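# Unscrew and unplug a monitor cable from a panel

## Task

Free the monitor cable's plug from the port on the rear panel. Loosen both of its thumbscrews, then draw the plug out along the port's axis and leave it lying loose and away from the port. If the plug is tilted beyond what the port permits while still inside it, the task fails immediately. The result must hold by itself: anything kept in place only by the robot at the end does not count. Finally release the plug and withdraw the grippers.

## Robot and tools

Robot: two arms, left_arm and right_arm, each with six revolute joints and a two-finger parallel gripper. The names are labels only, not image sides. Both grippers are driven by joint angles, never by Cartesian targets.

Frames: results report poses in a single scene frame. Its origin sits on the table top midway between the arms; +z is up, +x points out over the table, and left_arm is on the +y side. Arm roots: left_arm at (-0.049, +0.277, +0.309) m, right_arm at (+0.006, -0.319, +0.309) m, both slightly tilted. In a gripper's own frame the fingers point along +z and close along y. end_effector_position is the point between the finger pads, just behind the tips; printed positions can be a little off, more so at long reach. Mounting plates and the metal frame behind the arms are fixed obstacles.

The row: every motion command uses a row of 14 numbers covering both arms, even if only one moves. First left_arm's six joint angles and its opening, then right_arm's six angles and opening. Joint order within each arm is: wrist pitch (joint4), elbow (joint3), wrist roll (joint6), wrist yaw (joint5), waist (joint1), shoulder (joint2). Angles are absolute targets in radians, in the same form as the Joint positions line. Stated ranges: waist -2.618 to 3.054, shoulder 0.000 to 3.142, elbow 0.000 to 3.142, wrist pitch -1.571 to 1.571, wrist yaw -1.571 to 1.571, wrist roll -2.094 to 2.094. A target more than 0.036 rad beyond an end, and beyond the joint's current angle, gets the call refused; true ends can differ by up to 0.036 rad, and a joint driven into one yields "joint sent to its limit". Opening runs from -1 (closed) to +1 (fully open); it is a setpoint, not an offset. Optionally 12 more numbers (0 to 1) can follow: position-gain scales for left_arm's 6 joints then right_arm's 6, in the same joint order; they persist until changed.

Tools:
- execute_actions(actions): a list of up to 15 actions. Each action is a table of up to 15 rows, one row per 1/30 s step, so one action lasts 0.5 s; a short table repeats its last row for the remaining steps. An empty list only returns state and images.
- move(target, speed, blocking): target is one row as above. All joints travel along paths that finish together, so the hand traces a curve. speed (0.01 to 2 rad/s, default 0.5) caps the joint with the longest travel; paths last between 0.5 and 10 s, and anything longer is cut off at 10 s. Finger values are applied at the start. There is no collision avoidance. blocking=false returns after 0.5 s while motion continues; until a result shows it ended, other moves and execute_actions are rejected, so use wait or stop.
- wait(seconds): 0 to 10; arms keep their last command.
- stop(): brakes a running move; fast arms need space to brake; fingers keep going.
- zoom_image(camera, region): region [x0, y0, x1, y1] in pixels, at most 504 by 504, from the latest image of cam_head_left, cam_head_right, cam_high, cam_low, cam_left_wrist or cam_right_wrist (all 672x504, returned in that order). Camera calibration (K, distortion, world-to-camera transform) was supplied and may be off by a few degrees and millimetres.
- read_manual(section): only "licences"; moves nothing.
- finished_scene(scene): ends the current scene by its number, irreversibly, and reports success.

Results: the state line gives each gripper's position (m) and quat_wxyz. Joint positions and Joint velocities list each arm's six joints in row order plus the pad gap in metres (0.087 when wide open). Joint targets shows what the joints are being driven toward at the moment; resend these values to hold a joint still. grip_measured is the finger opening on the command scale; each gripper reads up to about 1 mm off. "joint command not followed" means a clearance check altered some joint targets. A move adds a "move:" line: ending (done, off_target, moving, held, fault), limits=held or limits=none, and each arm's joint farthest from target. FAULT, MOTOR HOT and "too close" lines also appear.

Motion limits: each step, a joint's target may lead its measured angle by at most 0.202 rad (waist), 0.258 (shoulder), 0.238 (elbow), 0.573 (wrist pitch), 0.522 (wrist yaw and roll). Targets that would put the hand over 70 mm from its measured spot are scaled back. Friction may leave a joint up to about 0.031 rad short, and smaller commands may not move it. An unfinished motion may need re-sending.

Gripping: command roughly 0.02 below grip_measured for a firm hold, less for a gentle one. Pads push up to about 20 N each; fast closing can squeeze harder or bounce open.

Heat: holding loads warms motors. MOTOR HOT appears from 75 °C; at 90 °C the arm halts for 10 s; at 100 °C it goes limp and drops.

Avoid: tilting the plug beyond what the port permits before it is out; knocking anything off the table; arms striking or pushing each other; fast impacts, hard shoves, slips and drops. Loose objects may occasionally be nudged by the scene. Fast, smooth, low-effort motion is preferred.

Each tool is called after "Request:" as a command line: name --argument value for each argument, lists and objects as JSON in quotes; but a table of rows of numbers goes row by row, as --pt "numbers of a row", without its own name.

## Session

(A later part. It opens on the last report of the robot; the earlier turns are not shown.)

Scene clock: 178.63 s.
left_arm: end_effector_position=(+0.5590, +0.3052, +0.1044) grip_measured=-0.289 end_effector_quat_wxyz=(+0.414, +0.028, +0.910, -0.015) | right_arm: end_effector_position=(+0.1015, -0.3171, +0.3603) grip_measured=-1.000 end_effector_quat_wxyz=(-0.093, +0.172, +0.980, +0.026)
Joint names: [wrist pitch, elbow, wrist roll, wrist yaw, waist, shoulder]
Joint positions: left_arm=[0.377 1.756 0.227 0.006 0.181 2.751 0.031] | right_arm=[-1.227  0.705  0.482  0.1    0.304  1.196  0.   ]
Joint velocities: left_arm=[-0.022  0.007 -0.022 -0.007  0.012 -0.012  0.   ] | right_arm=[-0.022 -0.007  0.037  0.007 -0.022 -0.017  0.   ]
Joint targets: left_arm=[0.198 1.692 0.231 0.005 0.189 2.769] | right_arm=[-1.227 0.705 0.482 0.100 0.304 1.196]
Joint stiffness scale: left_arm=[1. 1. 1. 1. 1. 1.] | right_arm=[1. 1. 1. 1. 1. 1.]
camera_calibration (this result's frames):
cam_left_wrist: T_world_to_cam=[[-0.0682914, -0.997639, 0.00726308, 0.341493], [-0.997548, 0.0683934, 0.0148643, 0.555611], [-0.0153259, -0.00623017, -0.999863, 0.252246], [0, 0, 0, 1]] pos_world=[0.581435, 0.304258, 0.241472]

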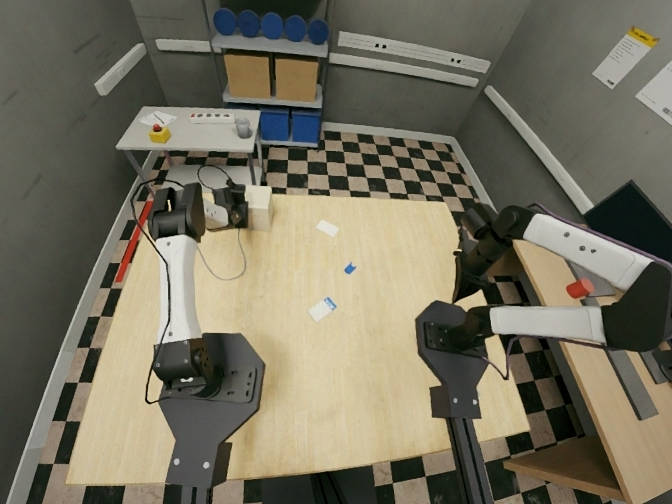

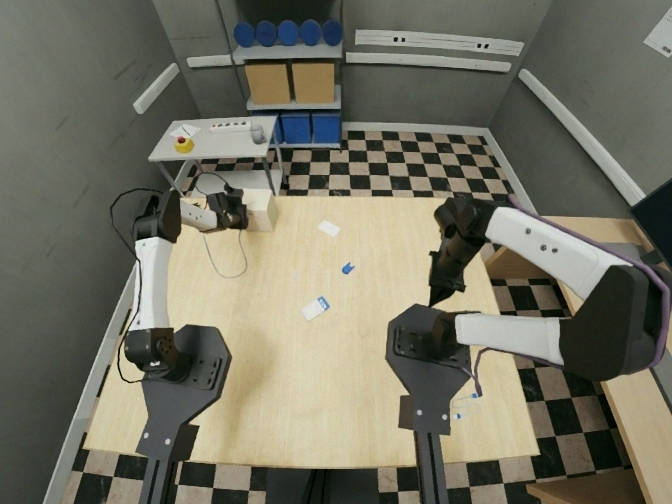

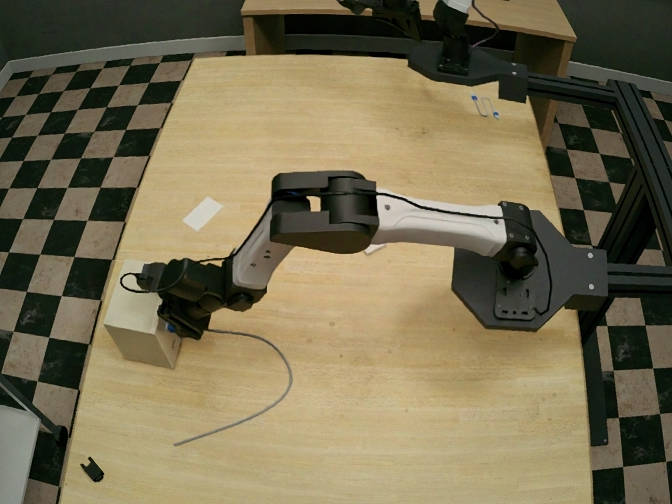

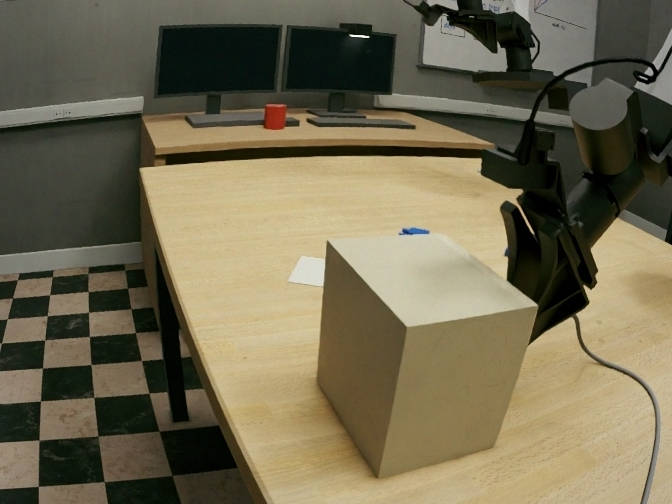

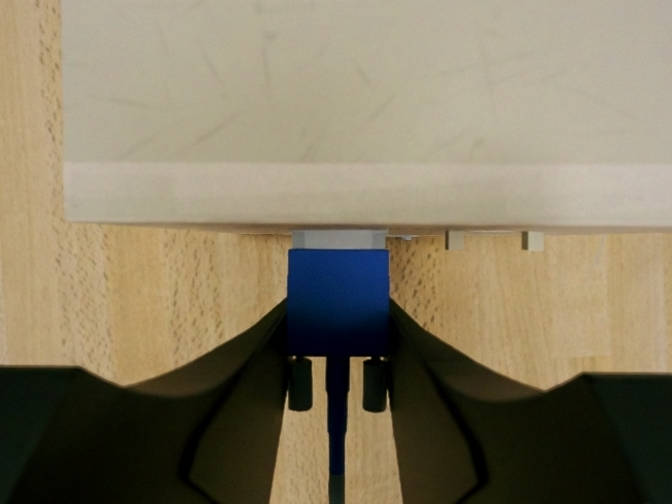

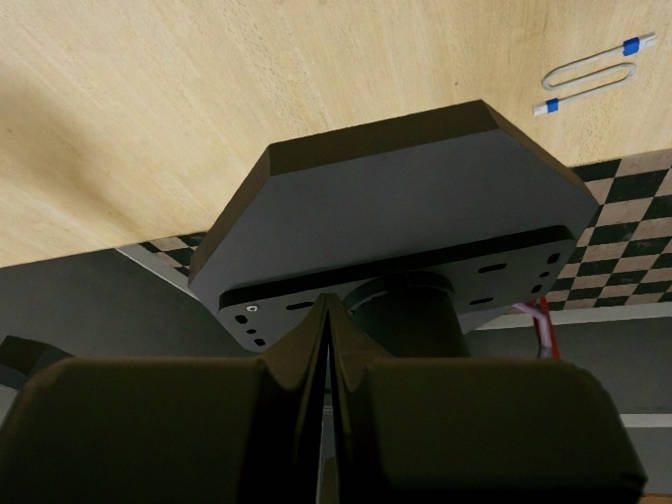

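Request:
execute_actions --actions '[[[0.23,1.705,0.23,0.005,0.185,2.765,-0.32,-1.227,0.705,0.482,0.1,0.304,1.196,-1],[0.27,1.72,0.23,0.005,0.185,2.762,-0.32,-1.227,0.705,0.482,0.1,0.304,1.196,-1],[0.31,1.735,0.23,0.005,0.185,2.759,-0.32,-1.227,0.705,0.482,0.1,0.304,1.196,-1],[0.35,1.75,0.23,0.005,0.185,2.756,-0.32,-1.227,0.705,0.482,0.1,0.304,1.196,-1],[0.378,1.756,0.23,0.005,0.185,2.755,-0.32,-1.227,0.705,0.482,0.1,0.304,1.196,-1],[0.378,1.756,0.23,0.005,0.185,2.755,-0.32,-1.227,0.705,0.482,0.1,0.304,1.196,-1],[0.378,1.756,0.23,0.005,0.185,2.755,-0.32,-1.227,0.705,0.482,0.1,0.304,1.196,-1],[0.378,1.756,0.23,0.005,0.185,2.755,0.3,-1.227,0.705,0.482,0.1,0.304,1.196,-1]]]'

Request:
move --target '[0.885,1.56,0.21,0.1,0.212,2.815,0.3,-1.227,0.705,0.482,0.1,0.304,1.196,-1]' --speed 0.5

Request:
move --target '[1.337,1.543,0.193,0.188,0.238,2.978,0.3,-1.227,0.705,0.482,0.1,0.304,1.196,-1]' --speed 0.4

Scene clock: 182.53 s.
left_arm: end_effector_position=(+0.5612, +0.3057, +0.1061) grip_measured=+0.300 end_effector_quat_wxyz=(+0.419, +0.028, +0.907, -0.014) | right_arm: end_effector_position=(+0.1015, -0.3171, +0.3603) grip_measured=-1.000 end_effector_quat_wxyz=(-0.093, +0.172, +0.980, +0.026)
Joint names: [wrist pitch, elbow, wrist roll, wrist yaw, waist, shoulder]
Joint positions: left_arm=[0.388 1.756 0.227 0.006 0.181 2.751 0.057] | right_arm=[-1.227  0.705  0.482  0.1    0.304  1.196  0.   ]
Joint velocities: left_arm=[-0.007  0.002 -0.007 -0.051 -0.007  0.017 -0.001] | right_arm=[-0.037  0.012  0.066  0.007  0.002  0.007  0.   ]
Joint targets: left_arm=[0.378 1.756 0.230 0.005 0.185 2.755] | right_arm=[-1.227 0.705 0.482 0.100 0.304 1.196]
Joint stiffness scale: left_arm=[1. 1. 1. 1. 1. 1.] | right_arm=[1. 1. 1. 1. 1. 1.]
camera_calibration (this result's frames):
cam_left_wrist: T_world_to_cam=[[-0.066477, -0.997773, 0.00554332, 0.341328], [-0.997778, 0.0665002, 0.00410097, 0.559525], [-0.00446047, -0.00525838, -0.999976, 0.247643], [0, 0, 0, 1]] pos_world=[0.582076, 0.304661, 0.243451]

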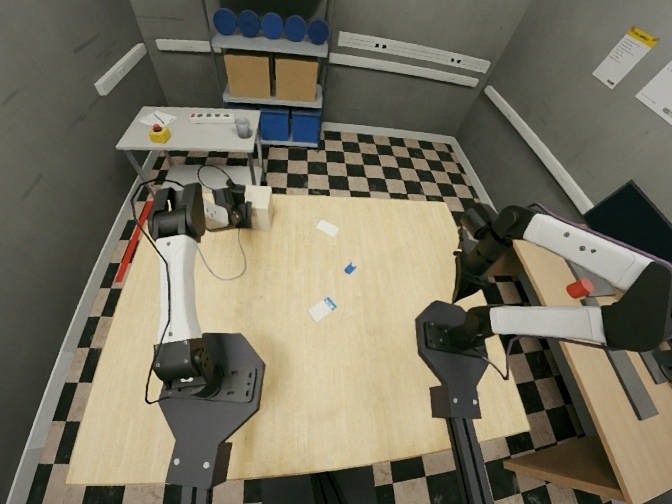

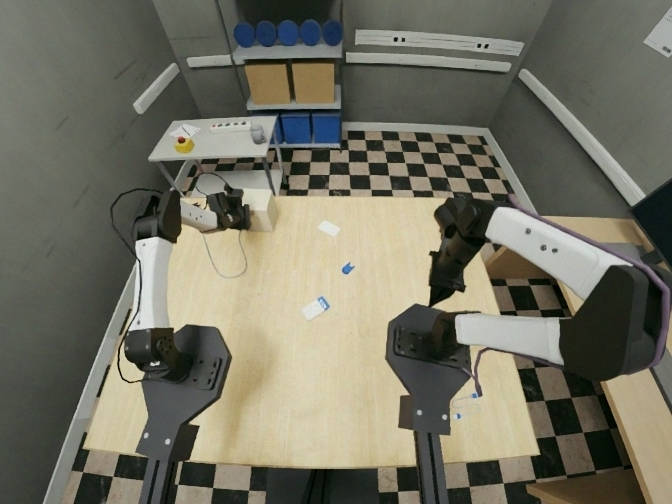

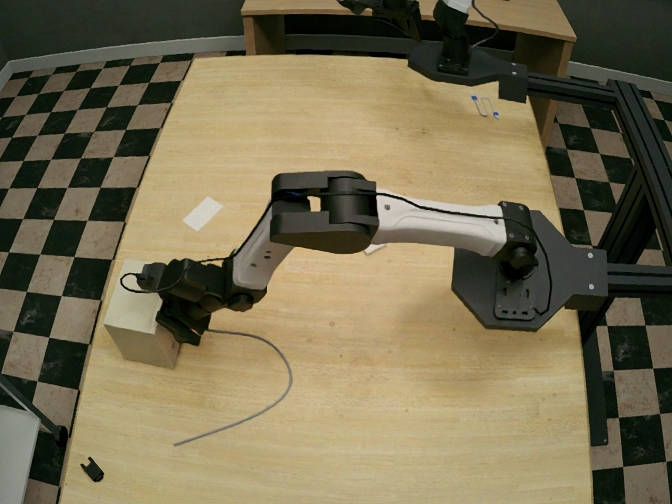

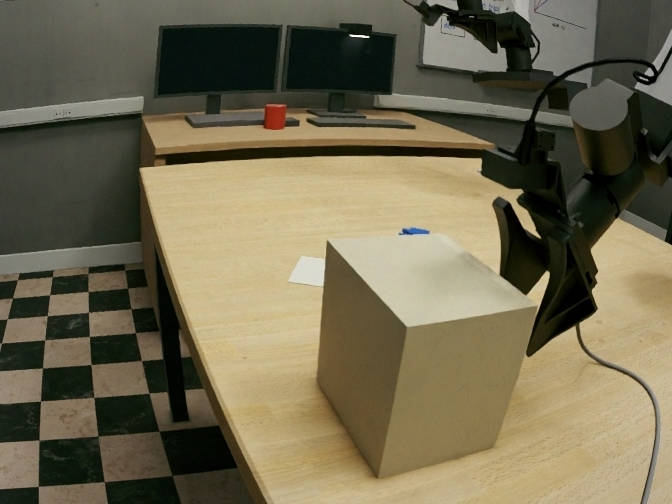

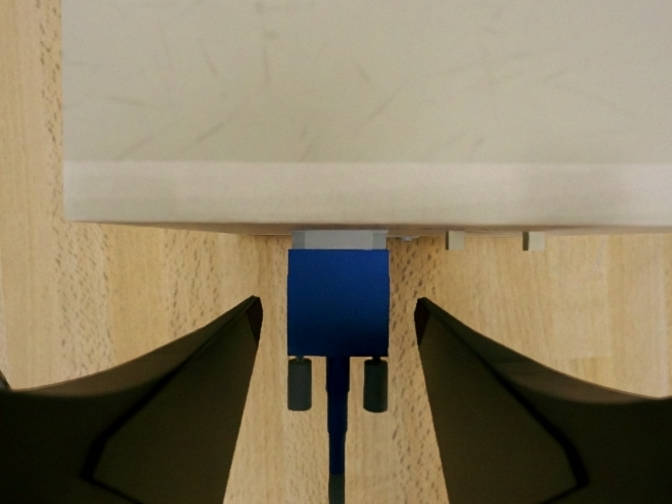

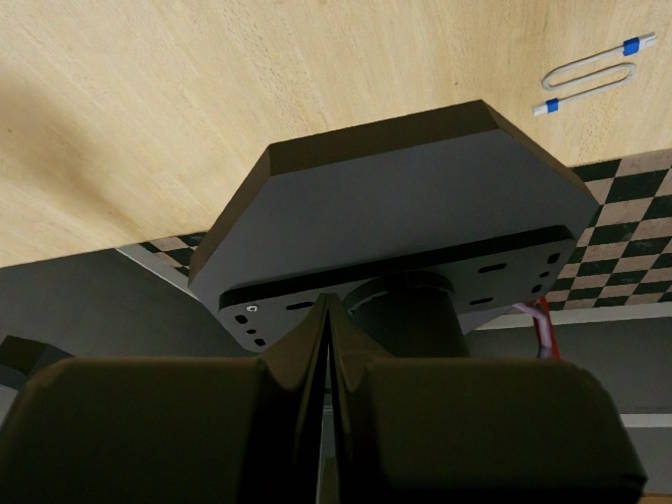

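Scene clock: 184.30 s.
left_arm: end_effector_position=(+0.5626, +0.3048, +0.1116) grip_measured=+0.300 end_effector_quat_wxyz=(+0.539, +0.023, +0.842, -0.022) | right_arm: end_effector_position=(+0.1015, -0.3171, +0.3603) grip_measured=-1.000 end_effector_quat_wxyz=(-0.093, +0.172, +0.980, +0.026)
Joint names: [wrist pitch, elbow, wrist roll, wrist yaw, waist, shoulder]
Joint positions: left_arm=[0.879 1.577 0.216 0.089 0.202 2.798 0.057] | right_arm=[-1.227  0.705  0.482  0.1    0.304  1.196  0.   ]
Joint velocities: left_arm=[-0.066 -0.017 -0.007 -0.081 -0.002  0.002 -0.001] | right_arm=[ 0.051 -0.007  0.066  0.037 -0.007 -0.012  0.   ]
Joint targets: left_arm=[0.885 1.560 0.210 0.100 0.212 2.815] | right_arm=[-1.227 0.705 0.482 0.100 0.304 1.196]
Joint stiffness scale: left_arm=[1. 1. 1. 1. 1. 1.] | right_arm=[1. 1. 1. 1. 1. 1.]
move: done; limits=none; left_arm: farthest joint: the shoulder, 0.017 radians from its target (0.064 radians at the start); right_arm: farthest joint: the waist, 0.000 radians from its target (0.000 radians at the start)
camera_calibration (this result's frames):
cam_left_wrist: T_world_to_cam=[[-0.066454, -0.9977, 0.0133588, 0.33964], [-0.962166, 0.0605302, -0.265654, 0.572875], [0.264234, -0.0305072, -0.963976, 0.105663], [0, 0, 0, 1]] pos_world=[0.545852, 0.307406, 0.249506]

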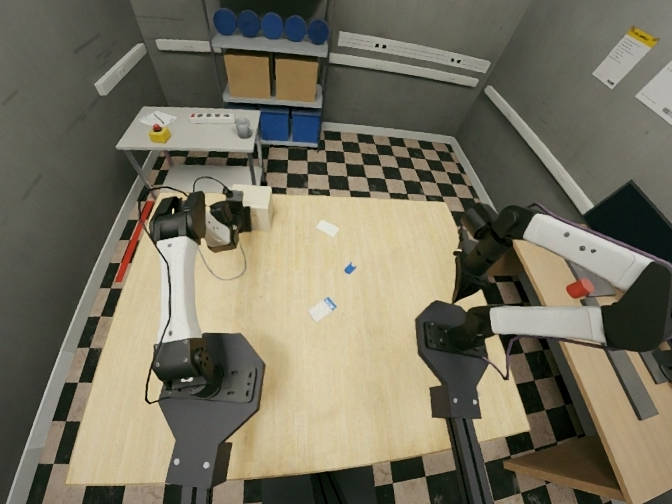

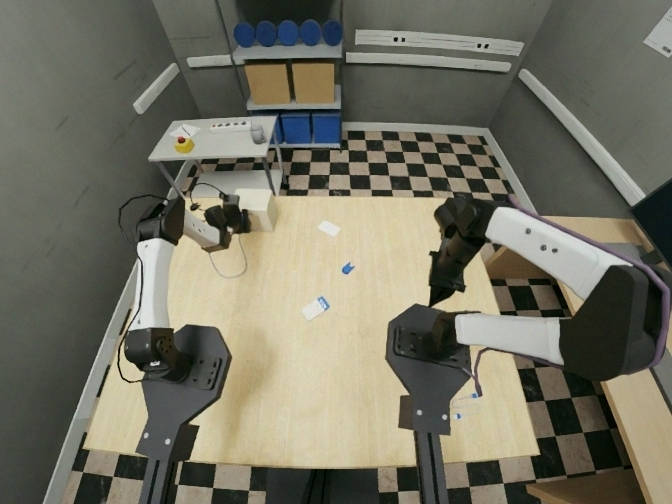

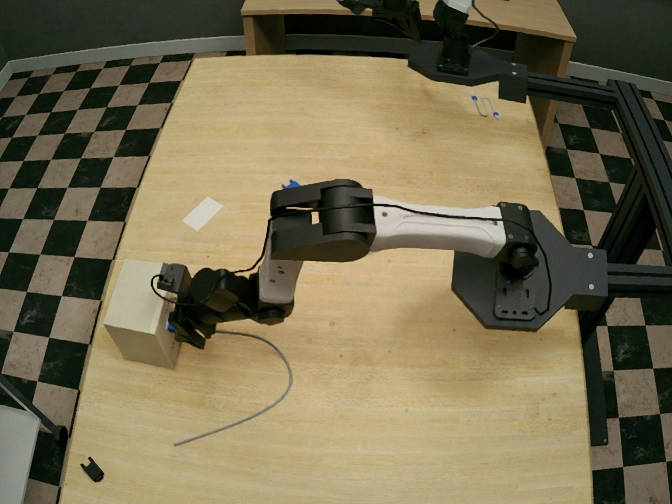

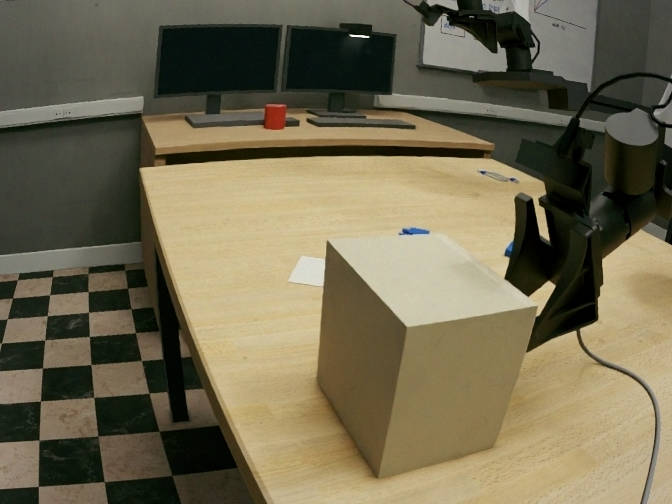

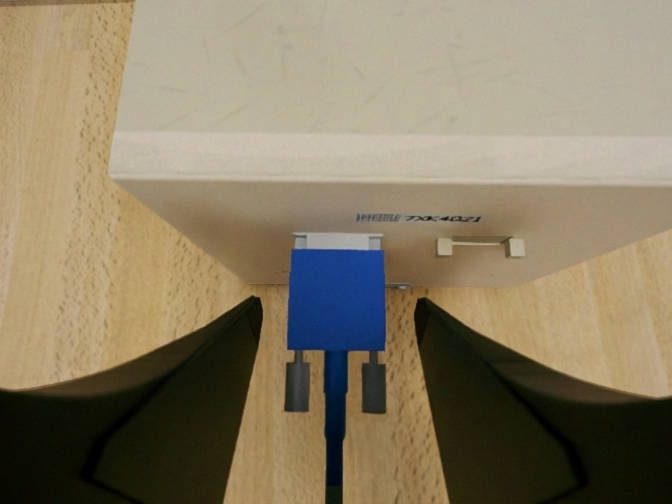

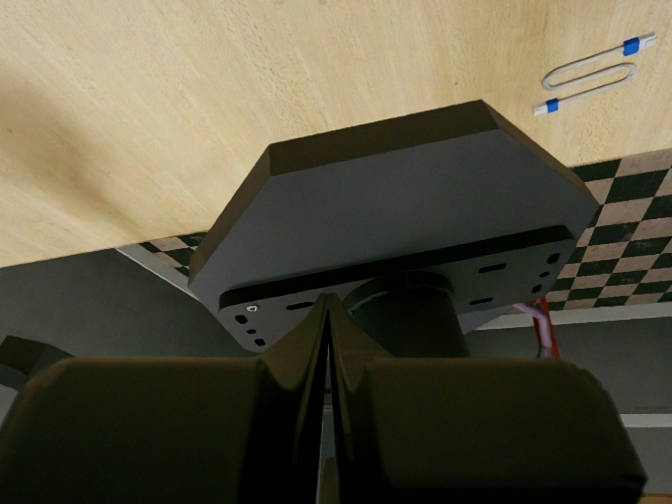

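Scene clock: 186.17 s.
left_arm: end_effector_position=(+0.5574, +0.3047, +0.1126) grip_measured=+0.300 end_effector_quat_wxyz=(+0.650, +0.027, +0.759, -0.023) | right_arm: end_effector_position=(+0.1015, -0.3171, +0.3603) grip_measured=-1.000 end_effector_quat_wxyz=(-0.093, +0.172, +0.980, +0.026)
Joint names: [wrist pitch, elbow, wrist roll, wrist yaw, waist, shoulder]
Joint positions: left_arm=[1.332 1.56  0.199 0.178 0.228 2.962 0.057] | right_arm=[-1.227  0.705  0.482  0.1    0.304  1.196  0.   ]
Joint velocities: left_arm=[-0.051  0.007  0.066  0.037 -0.002 -0.012  0.   ] | right_arm=[-0.037  0.002 -0.066 -0.022 -0.017 -0.002  0.   ]
Joint targets: left_arm=[1.337 1.543 0.193 0.188 0.238 2.978] | right_arm=[-1.227 0.705 0.482 0.100 0.304 1.196]
Joint stiffness scale: left_arm=[1. 1. 1. 1. 1. 1.] | right_arm=[1. 1. 1. 1. 1. 1.]
move: done; limits=none; left_arm: farthest joint: the elbow, 0.017 radians from its target (0.034 radians at the start); right_arm: farthest joint: the waist, 0.000 radians from its target (0.000 radians at the start)
camera_calibration (this result's frames):
cam_left_wrist: T_world_to_cam=[[-0.0751407, -0.997173, 0.000255203, 0.345362], [-0.852329, 0.0640934, -0.519064, 0.534353], [0.51758, -0.0392203, -0.854736, -0.0428706], [0, 0, 0, 1]] pos_world=[0.503585, 0.308456, 0.240632]

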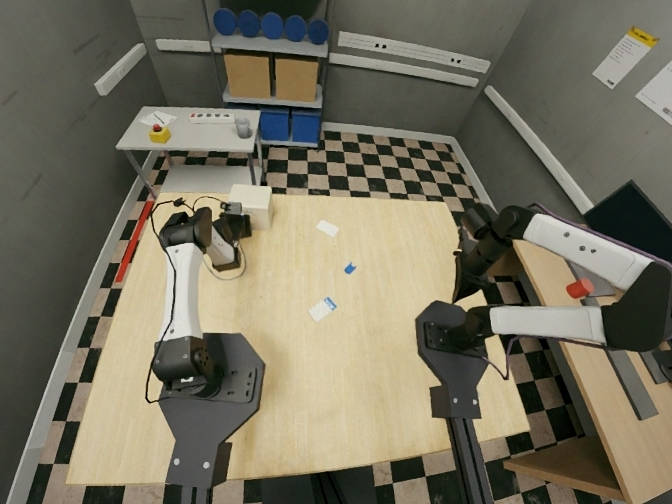

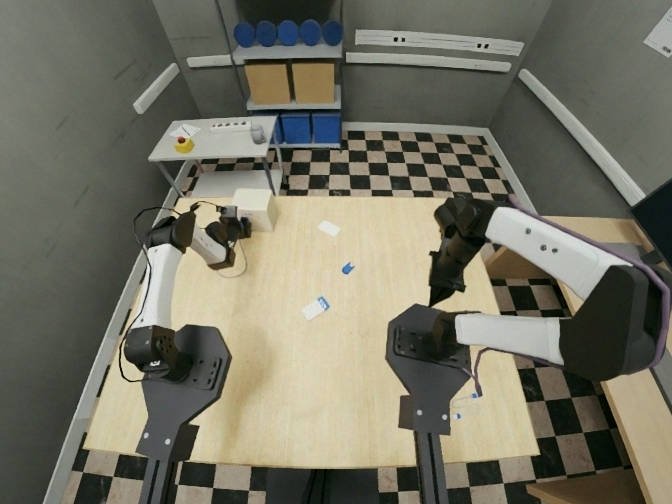

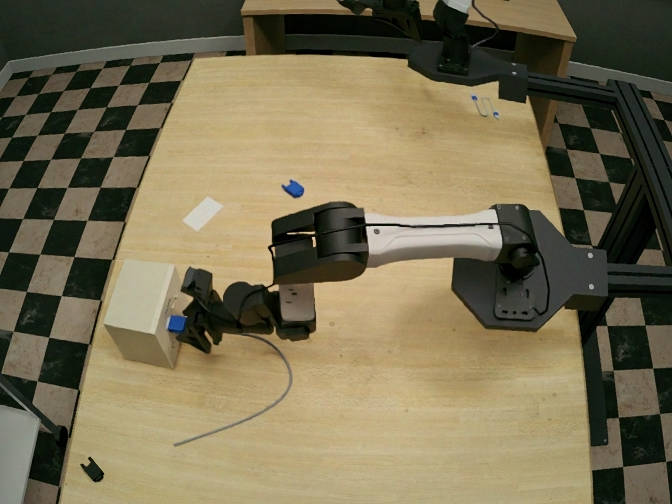

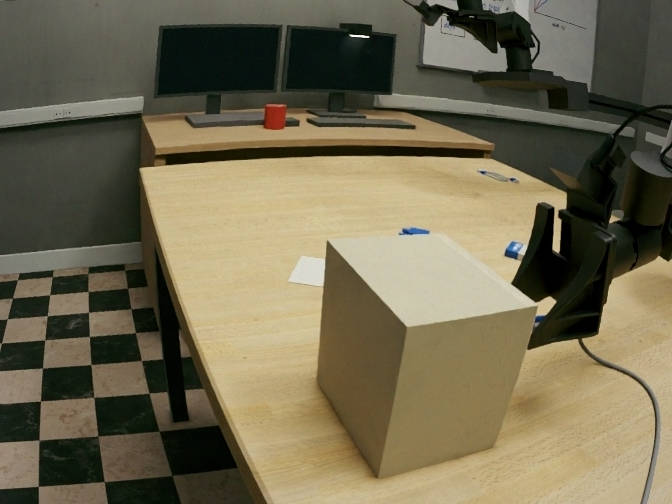

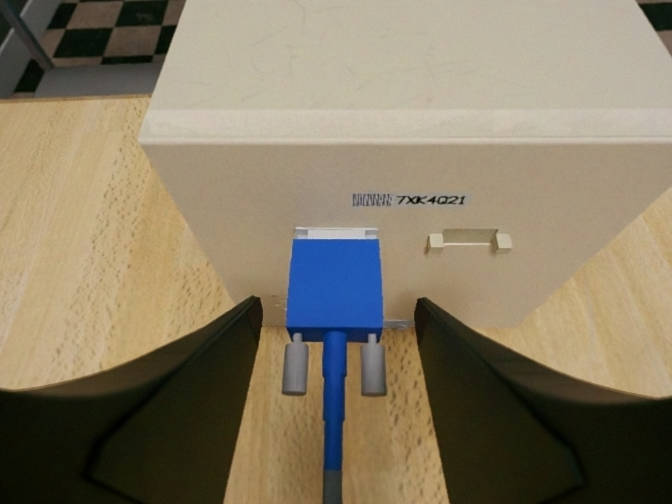

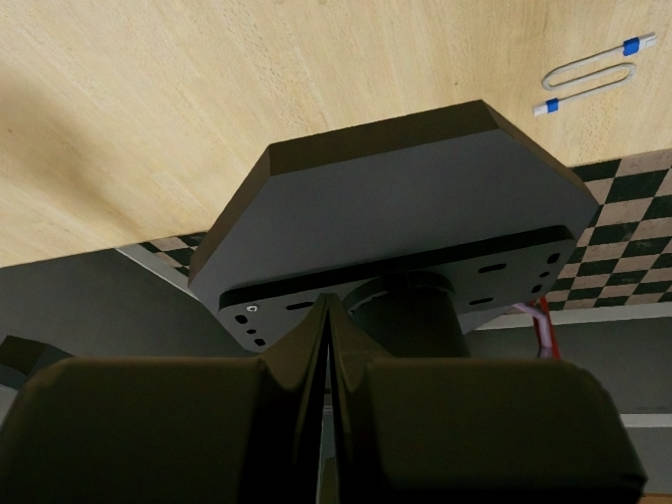

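Request:
execute_actions --actions '[[[1.335,1.57,0.198,0.165,0.236,2.97,0.1,-1.227,0.705,0.482,0.1,0.304,1.196,-1],[1.335,1.58,0.198,0.16,0.236,2.97,0.0,-1.227,0.705,0.482,0.1,0.304,1.196,-1],[1.335,1.585,0.198,0.159,0.236,2.97,-0.1,-1.227,0.705,0.482,0.1,0.304,1.196,-1],[1.335,1.585,0.198,0.159,0.236,2.97,-0.15,-1.227,0.705,0.482,0.1,0.304,1.196,-1]]]'

Scene clock: 186.97 s.
left_arm: end_effector_position=(+0.5607, +0.3070, +0.1158) grip_measured=-0.150 end_effector_quat_wxyz=(+0.654, +0.024, +0.756, -0.019) | right_arm: end_effector_position=(+0.1015, -0.3171, +0.3603) grip_measured=-1.000 end_effector_quat_wxyz=(-0.093, +0.172, +0.980, +0.026)
Joint names: [wrist pitch, elbow, wrist roll, wrist yaw, waist, shoulder]
Joint positions: left_arm=[1.333 1.57  0.198 0.171 0.228 2.962 0.037] | right_arm=[-1.227  0.705  0.482  0.1    0.304  1.196  0.   ]
Joint velocities: left_arm=[ 0.037 -0.002  0.051 -0.022 -0.012  0.007 -0.001] | right_arm=[-0.007 -0.012  0.007 -0.022 -0.012  0.002  0.   ]
Joint targets: left_arm=[1.335 1.585 0.198 0.159 0.236 2.970] | right_arm=[-1.227 0.705 0.482 0.100 0.304 1.196]
Joint stiffness scale: left_arm=[1. 1. 1. 1. 1. 1.] | right_arm=[1. 1. 1. 1. 1. 1.]
camera_calibration (this result's frames):
cam_left_wrist: T_world_to_cam=[[-0.0665443, -0.99778, -0.00271479, 0.343531], [-0.847688, 0.0579691, -0.527318, 0.538946], [0.526305, -0.0327887, -0.849663, -0.0492415], [0, 0, 0, 1]] pos_world=[0.505634, 0.309912, 0.24329]

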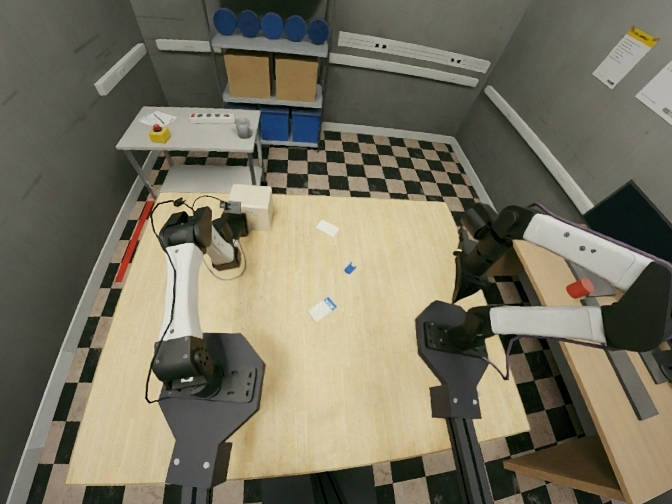

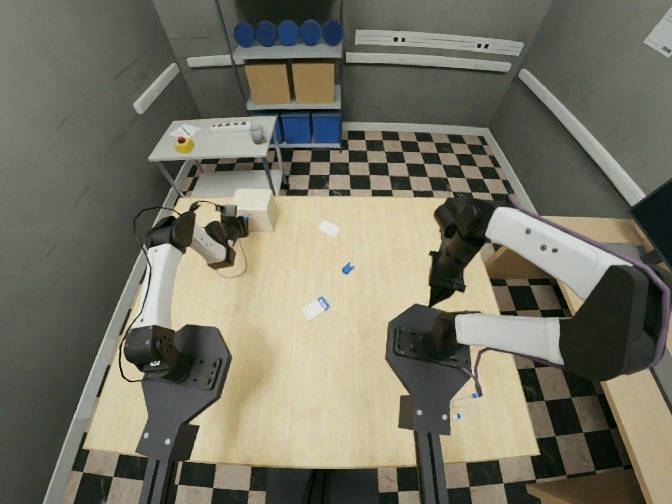

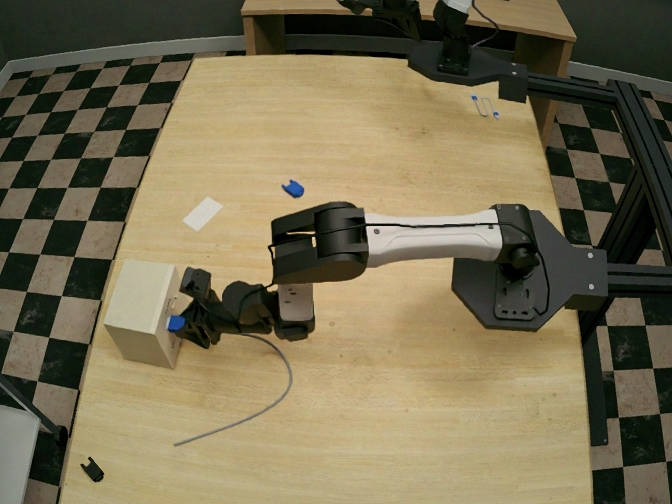

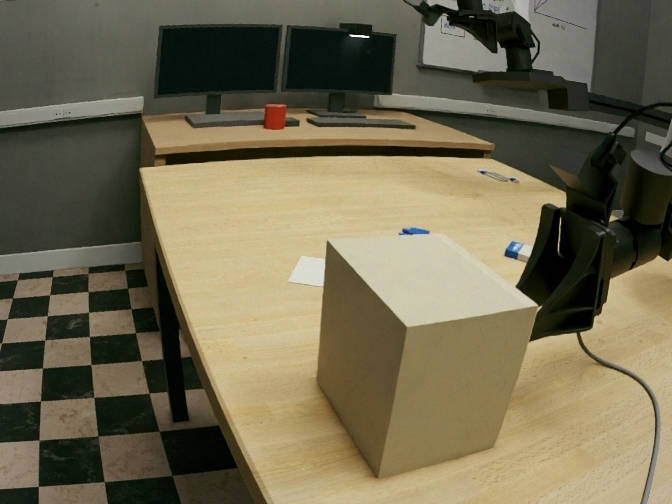

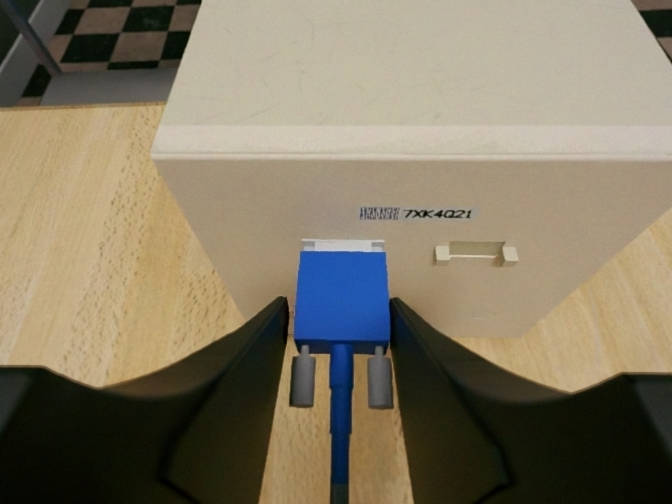

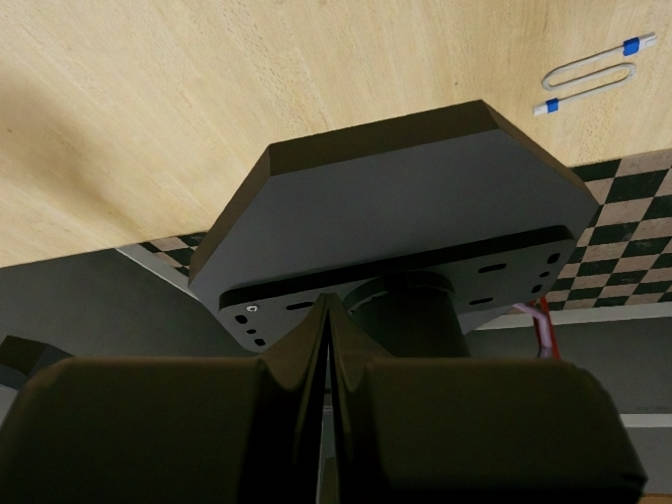

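Request:
execute_actions --actions '[[[1.333,1.57,0.198,0.172,0.223,2.965,-0.17,-1.227,0.705,0.482,0.1,0.304,1.196,-1],[1.333,1.57,0.198,0.172,0.223,2.965,-0.19,-1.227,0.705,0.482,0.1,0.304,1.196,-1],[1.333,1.57,0.198,0.172,0.223,2.965,-0.21,-1.227,0.705,0.482,0.1,0.304,1.196,-1],[1.333,1.57,0.198,0.172,0.223,2.965,-0.225,-1.227,0.705,0.482,0.1,0.304,1.196,-1],[1.333,1.57,0.198,0.172,0.223,2.965,-0.24,-1.227,0.705,0.482,0.1,0.304,1.196,-1],[1.333,1.57,0.198,0.172,0.223,2.965,-0.25,-1.227,0.705,0.482,0.1,0.304,1.196,-1],[1.333,1.57,0.198,0.172,0.223,2.965,-0.26,-1.227,0.705,0.482,0.1,0.304,1.196,-1],[1.333,1.57,0.198,0.172,0.223,2.965,-0.27,-1.227,0.705,0.482,0.1,0.304,1.196,-1],[1.333,1.57,0.198,0.172,0.223,2.965,-0.28,-1.227,0.705,0.482,0.1,0.304,1.196,-1],[1.333,1.57,0.198,0.172,0.223,2.965,-0.29,-1.227,0.705,0.482,0.1,0.304,1.196,-1],[1.333,1.57,0.198,0.172,0.223,2.965,-0.305,-1.227,0.705,0.482,0.1,0.304,1.196,-1],[1.333,1.57,0.198,0.172,0.223,2.965,-0.33,-1.227,0.705,0.482,0.1,0.304,1.196,-1]], [[1.333,1.55,0.198,0.174,0.228,2.956,-0.33,-1.227,0.705,0.482,0.1,0.304,1.196,-1],[1.328,1.546,0.198,0.174,0.229,2.959,-0.33,-1.227,0.705,0.482,0.1,0.304,1.196,-1],[1.323,1.542,0.198,0.174,0.23,2.962,-0.33,-1.227,0.705,0.482,0.1,0.304,1.196,-1],[1.318,1.538,0.198,0.174,0.232,2.965,-0.33,-1.227,0.705,0.482,0.1,0.304,1.196,-1],[1.313,1.534,0.198,0.174,0.233,2.968,-0.33,-1.227,0.705,0.482,0.1,0.304,1.196,-1],[1.308,1.53,0.198,0.174,0.234,2.971,-0.33,-1.227,0.705,0.482,0.1,0.304,1.196,-1],[1.303,1.526,0.198,0.174,0.236,2.974,-0.33,-1.227,0.705,0.482,0.1,0.304,1.196,-1],[1.298,1.522,0.198,0.174,0.237,2.977,-0.33,-1.227,0.705,0.482,0.1,0.304,1.196,-1]]]'

Scene clock: 189.33 s.
left_arm: end_effector_position=(+0.5598, +0.3055, +0.1150) grip_measured=-0.286 end_effector_quat_wxyz=(+0.653, +0.025, +0.757, -0.021) | right_arm: end_effector_position=(+0.1015, -0.3171, +0.3603) grip_measured=-1.000 end_effector_quat_wxyz=(-0.093, +0.172, +0.980, +0.026)
Joint names: [wrist pitch, elbow, wrist roll, wrist yaw, waist, shoulder]
Joint positions: left_arm=[1.333 1.567 0.198 0.173 0.227 2.962 0.031] | right_arm=[-1.227  0.705  0.482  0.1    0.304  1.196  0.   ]
Joint velocities: left_arm=[ 0.007 -0.007  0.066  0.037  0.007 -0.012 -0.   ] | right_arm=[ 0.037 -0.007  0.037  0.066  0.002 -0.007  0.   ]
Joint targets: left_arm=[1.298 1.522 0.198 0.174 0.237 2.977] | right_arm=[-1.227 0.705 0.482 0.100 0.304 1.196]
Joint stiffness scale: left_arm=[1. 1. 1. 1. 1. 1.] | right_arm=[1. 1. 1. 1. 1. 1.]
camera_calibration (this result's frames):
cam_left_wrist: T_world_to_cam=[[-0.070819, -0.997488, -0.00154473, 0.344164], [-0.848829, 0.0610778, -0.525127, 0.537263], [0.523902, -0.0358778, -0.851022, -0.0470571], [0, 0, 0, 1]] pos_world=[0.505071, 0.308796, 0.242616]

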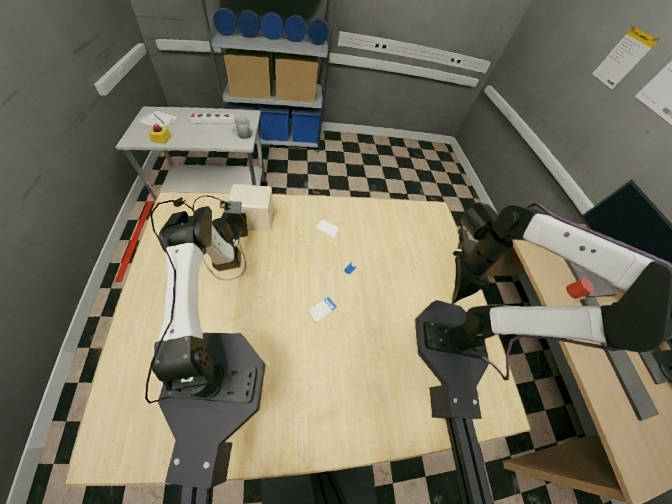

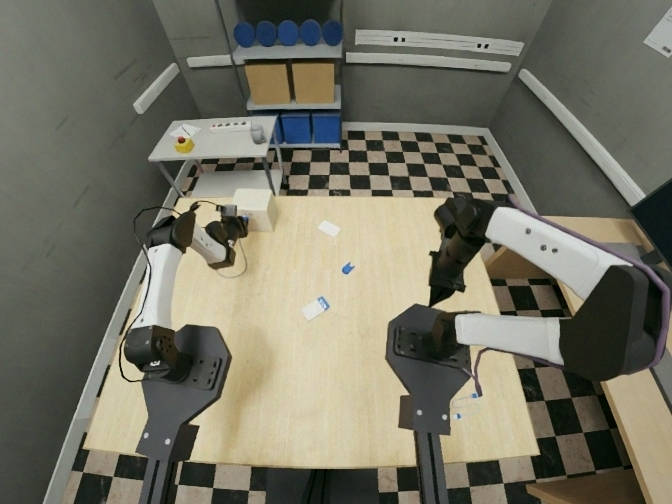

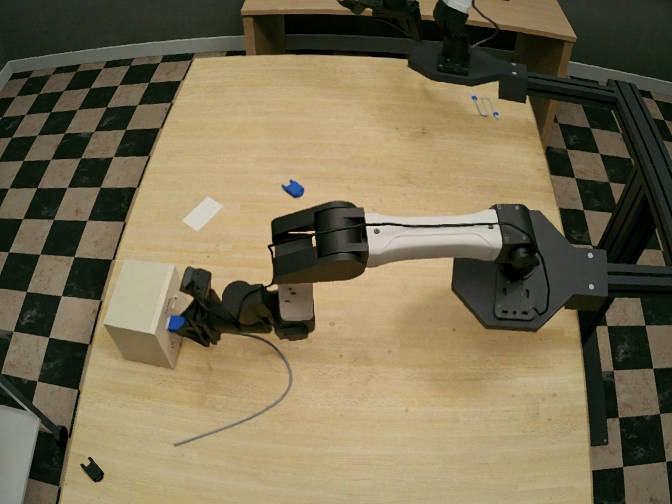

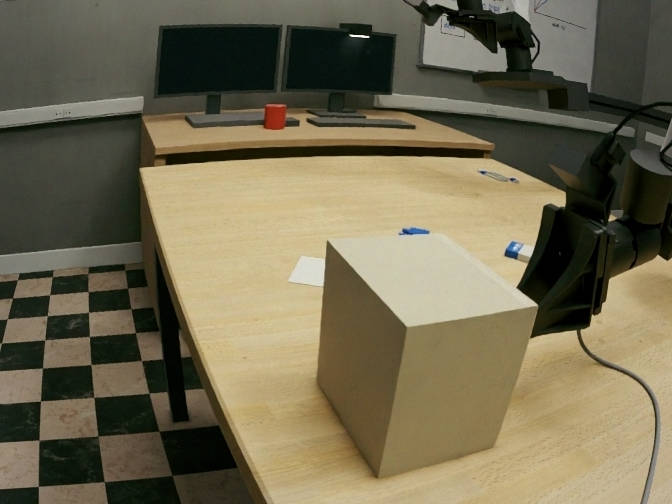

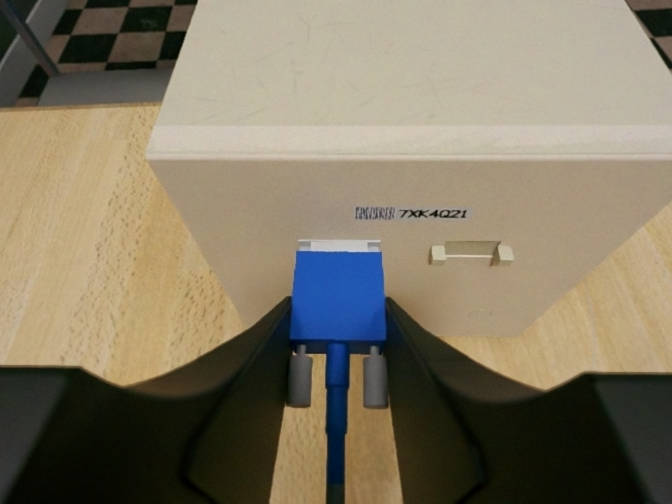

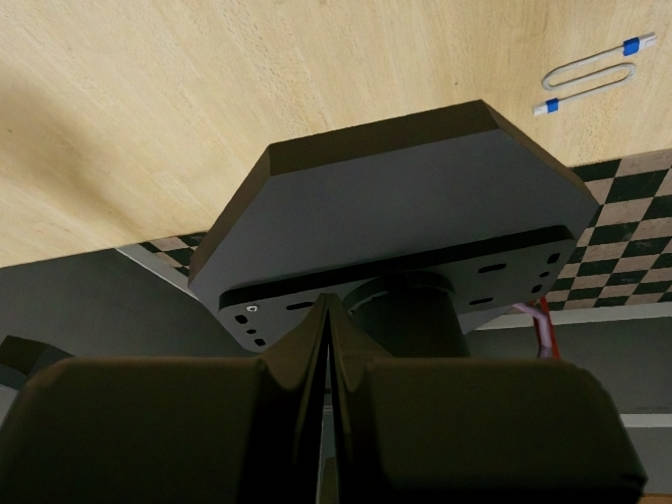

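Increase ~5 N.

Request:
execute_actions --actions '[[[1.295,1.519,0.198,0.176,0.238,2.978,-0.33,-1.227,0.705,0.482,0.1,0.304,1.196,-1],[1.292,1.516,0.198,0.176,0.239,2.98,-0.33,-1.227,0.705,0.482,0.1,0.304,1.196,-1],[1.289,1.513,0.198,0.176,0.24,2.981,-0.33,-1.227,0.705,0.482,0.1,0.304,1.196,-1],[1.286,1.51,0.198,0.176,0.241,2.983,-0.33,-1.227,0.705,0.482,0.1,0.304,1.196,-1],[1.283,1.507,0.198,0.176,0.242,2.984,-0.33,-1.227,0.705,0.482,0.1,0.304,1.196,-1]]]'

Scene clock: 190.17 s.
left_arm: end_effector_position=(+0.5557, +0.3052, +0.1138) grip_measured=-0.286 end_effector_quat_wxyz=(+0.653, +0.025, +0.757, -0.021) | right_arm: end_effector_position=(+0.1015, -0.3171, +0.3603) grip_measured=-1.000 end_effector_quat_wxyz=(-0.093, +0.172, +0.980, +0.026)
Joint names: [wrist pitch, elbow, wrist roll, wrist yaw, waist, shoulder]
Joint positions: left_arm=[1.35  1.55  0.198 0.173 0.228 2.962 0.031] | right_arm=[-1.227  0.705  0.482  0.1    0.304  1.196  0.   ]
Joint velocities: left_arm=[ 0.007  0.007 -0.095 -0.037 -0.017 -0.007  0.   ] | right_arm=[ 0.007  0.012  0.051  0.022 -0.007 -0.017  0.   ]
Joint targets: left_arm=[1.283 1.507 0.198 0.176 0.242 2.984] | right_arm=[-1.227 0.705 0.482 0.100 0.304 1.196]
Joint stiffness scale: left_arm=[1. 1. 1. 1. 1. 1.] | right_arm=[1. 1. 1. 1. 1. 1.]
camera_calibration (this result's frames):
cam_left_wrist: T_world_to_cam=[[-0.0699469, -0.997549, -0.00176371, 0.343168], [-0.848562, 0.0604295, -0.525633, 0.533344], [0.524451, -0.0352698, -0.85071, -0.0464085], [0, 0, 0, 1]] pos_world=[0.500918, 0.30846, 0.241468]

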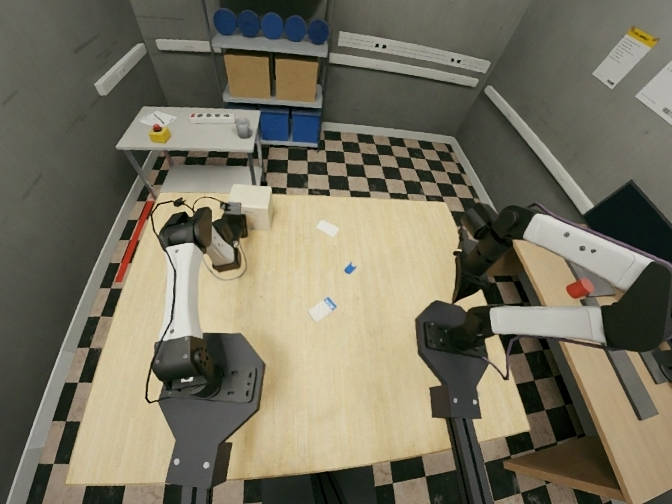

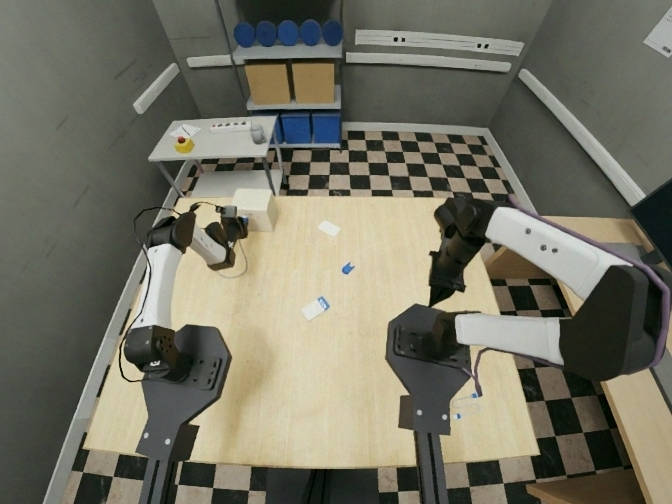

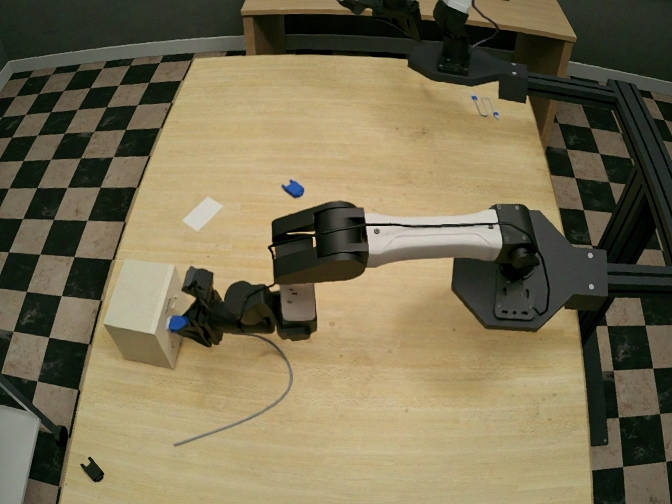

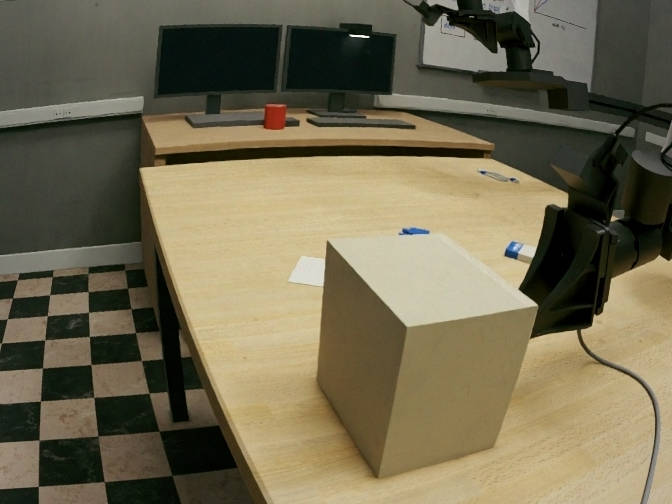

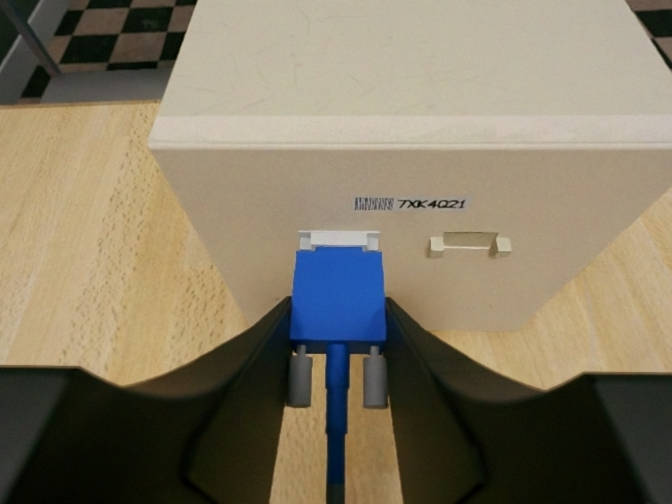

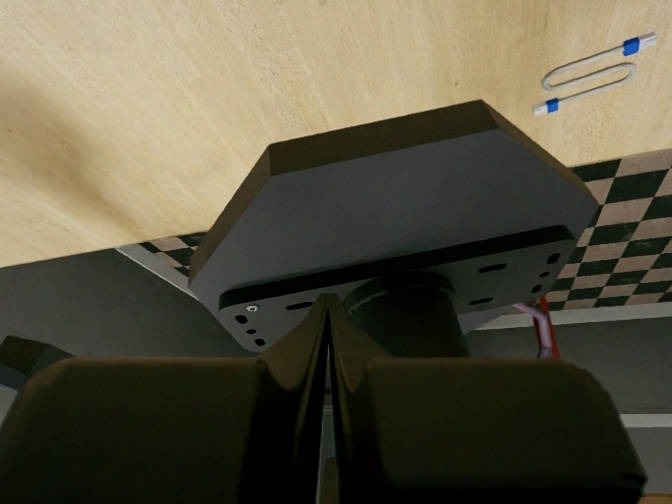

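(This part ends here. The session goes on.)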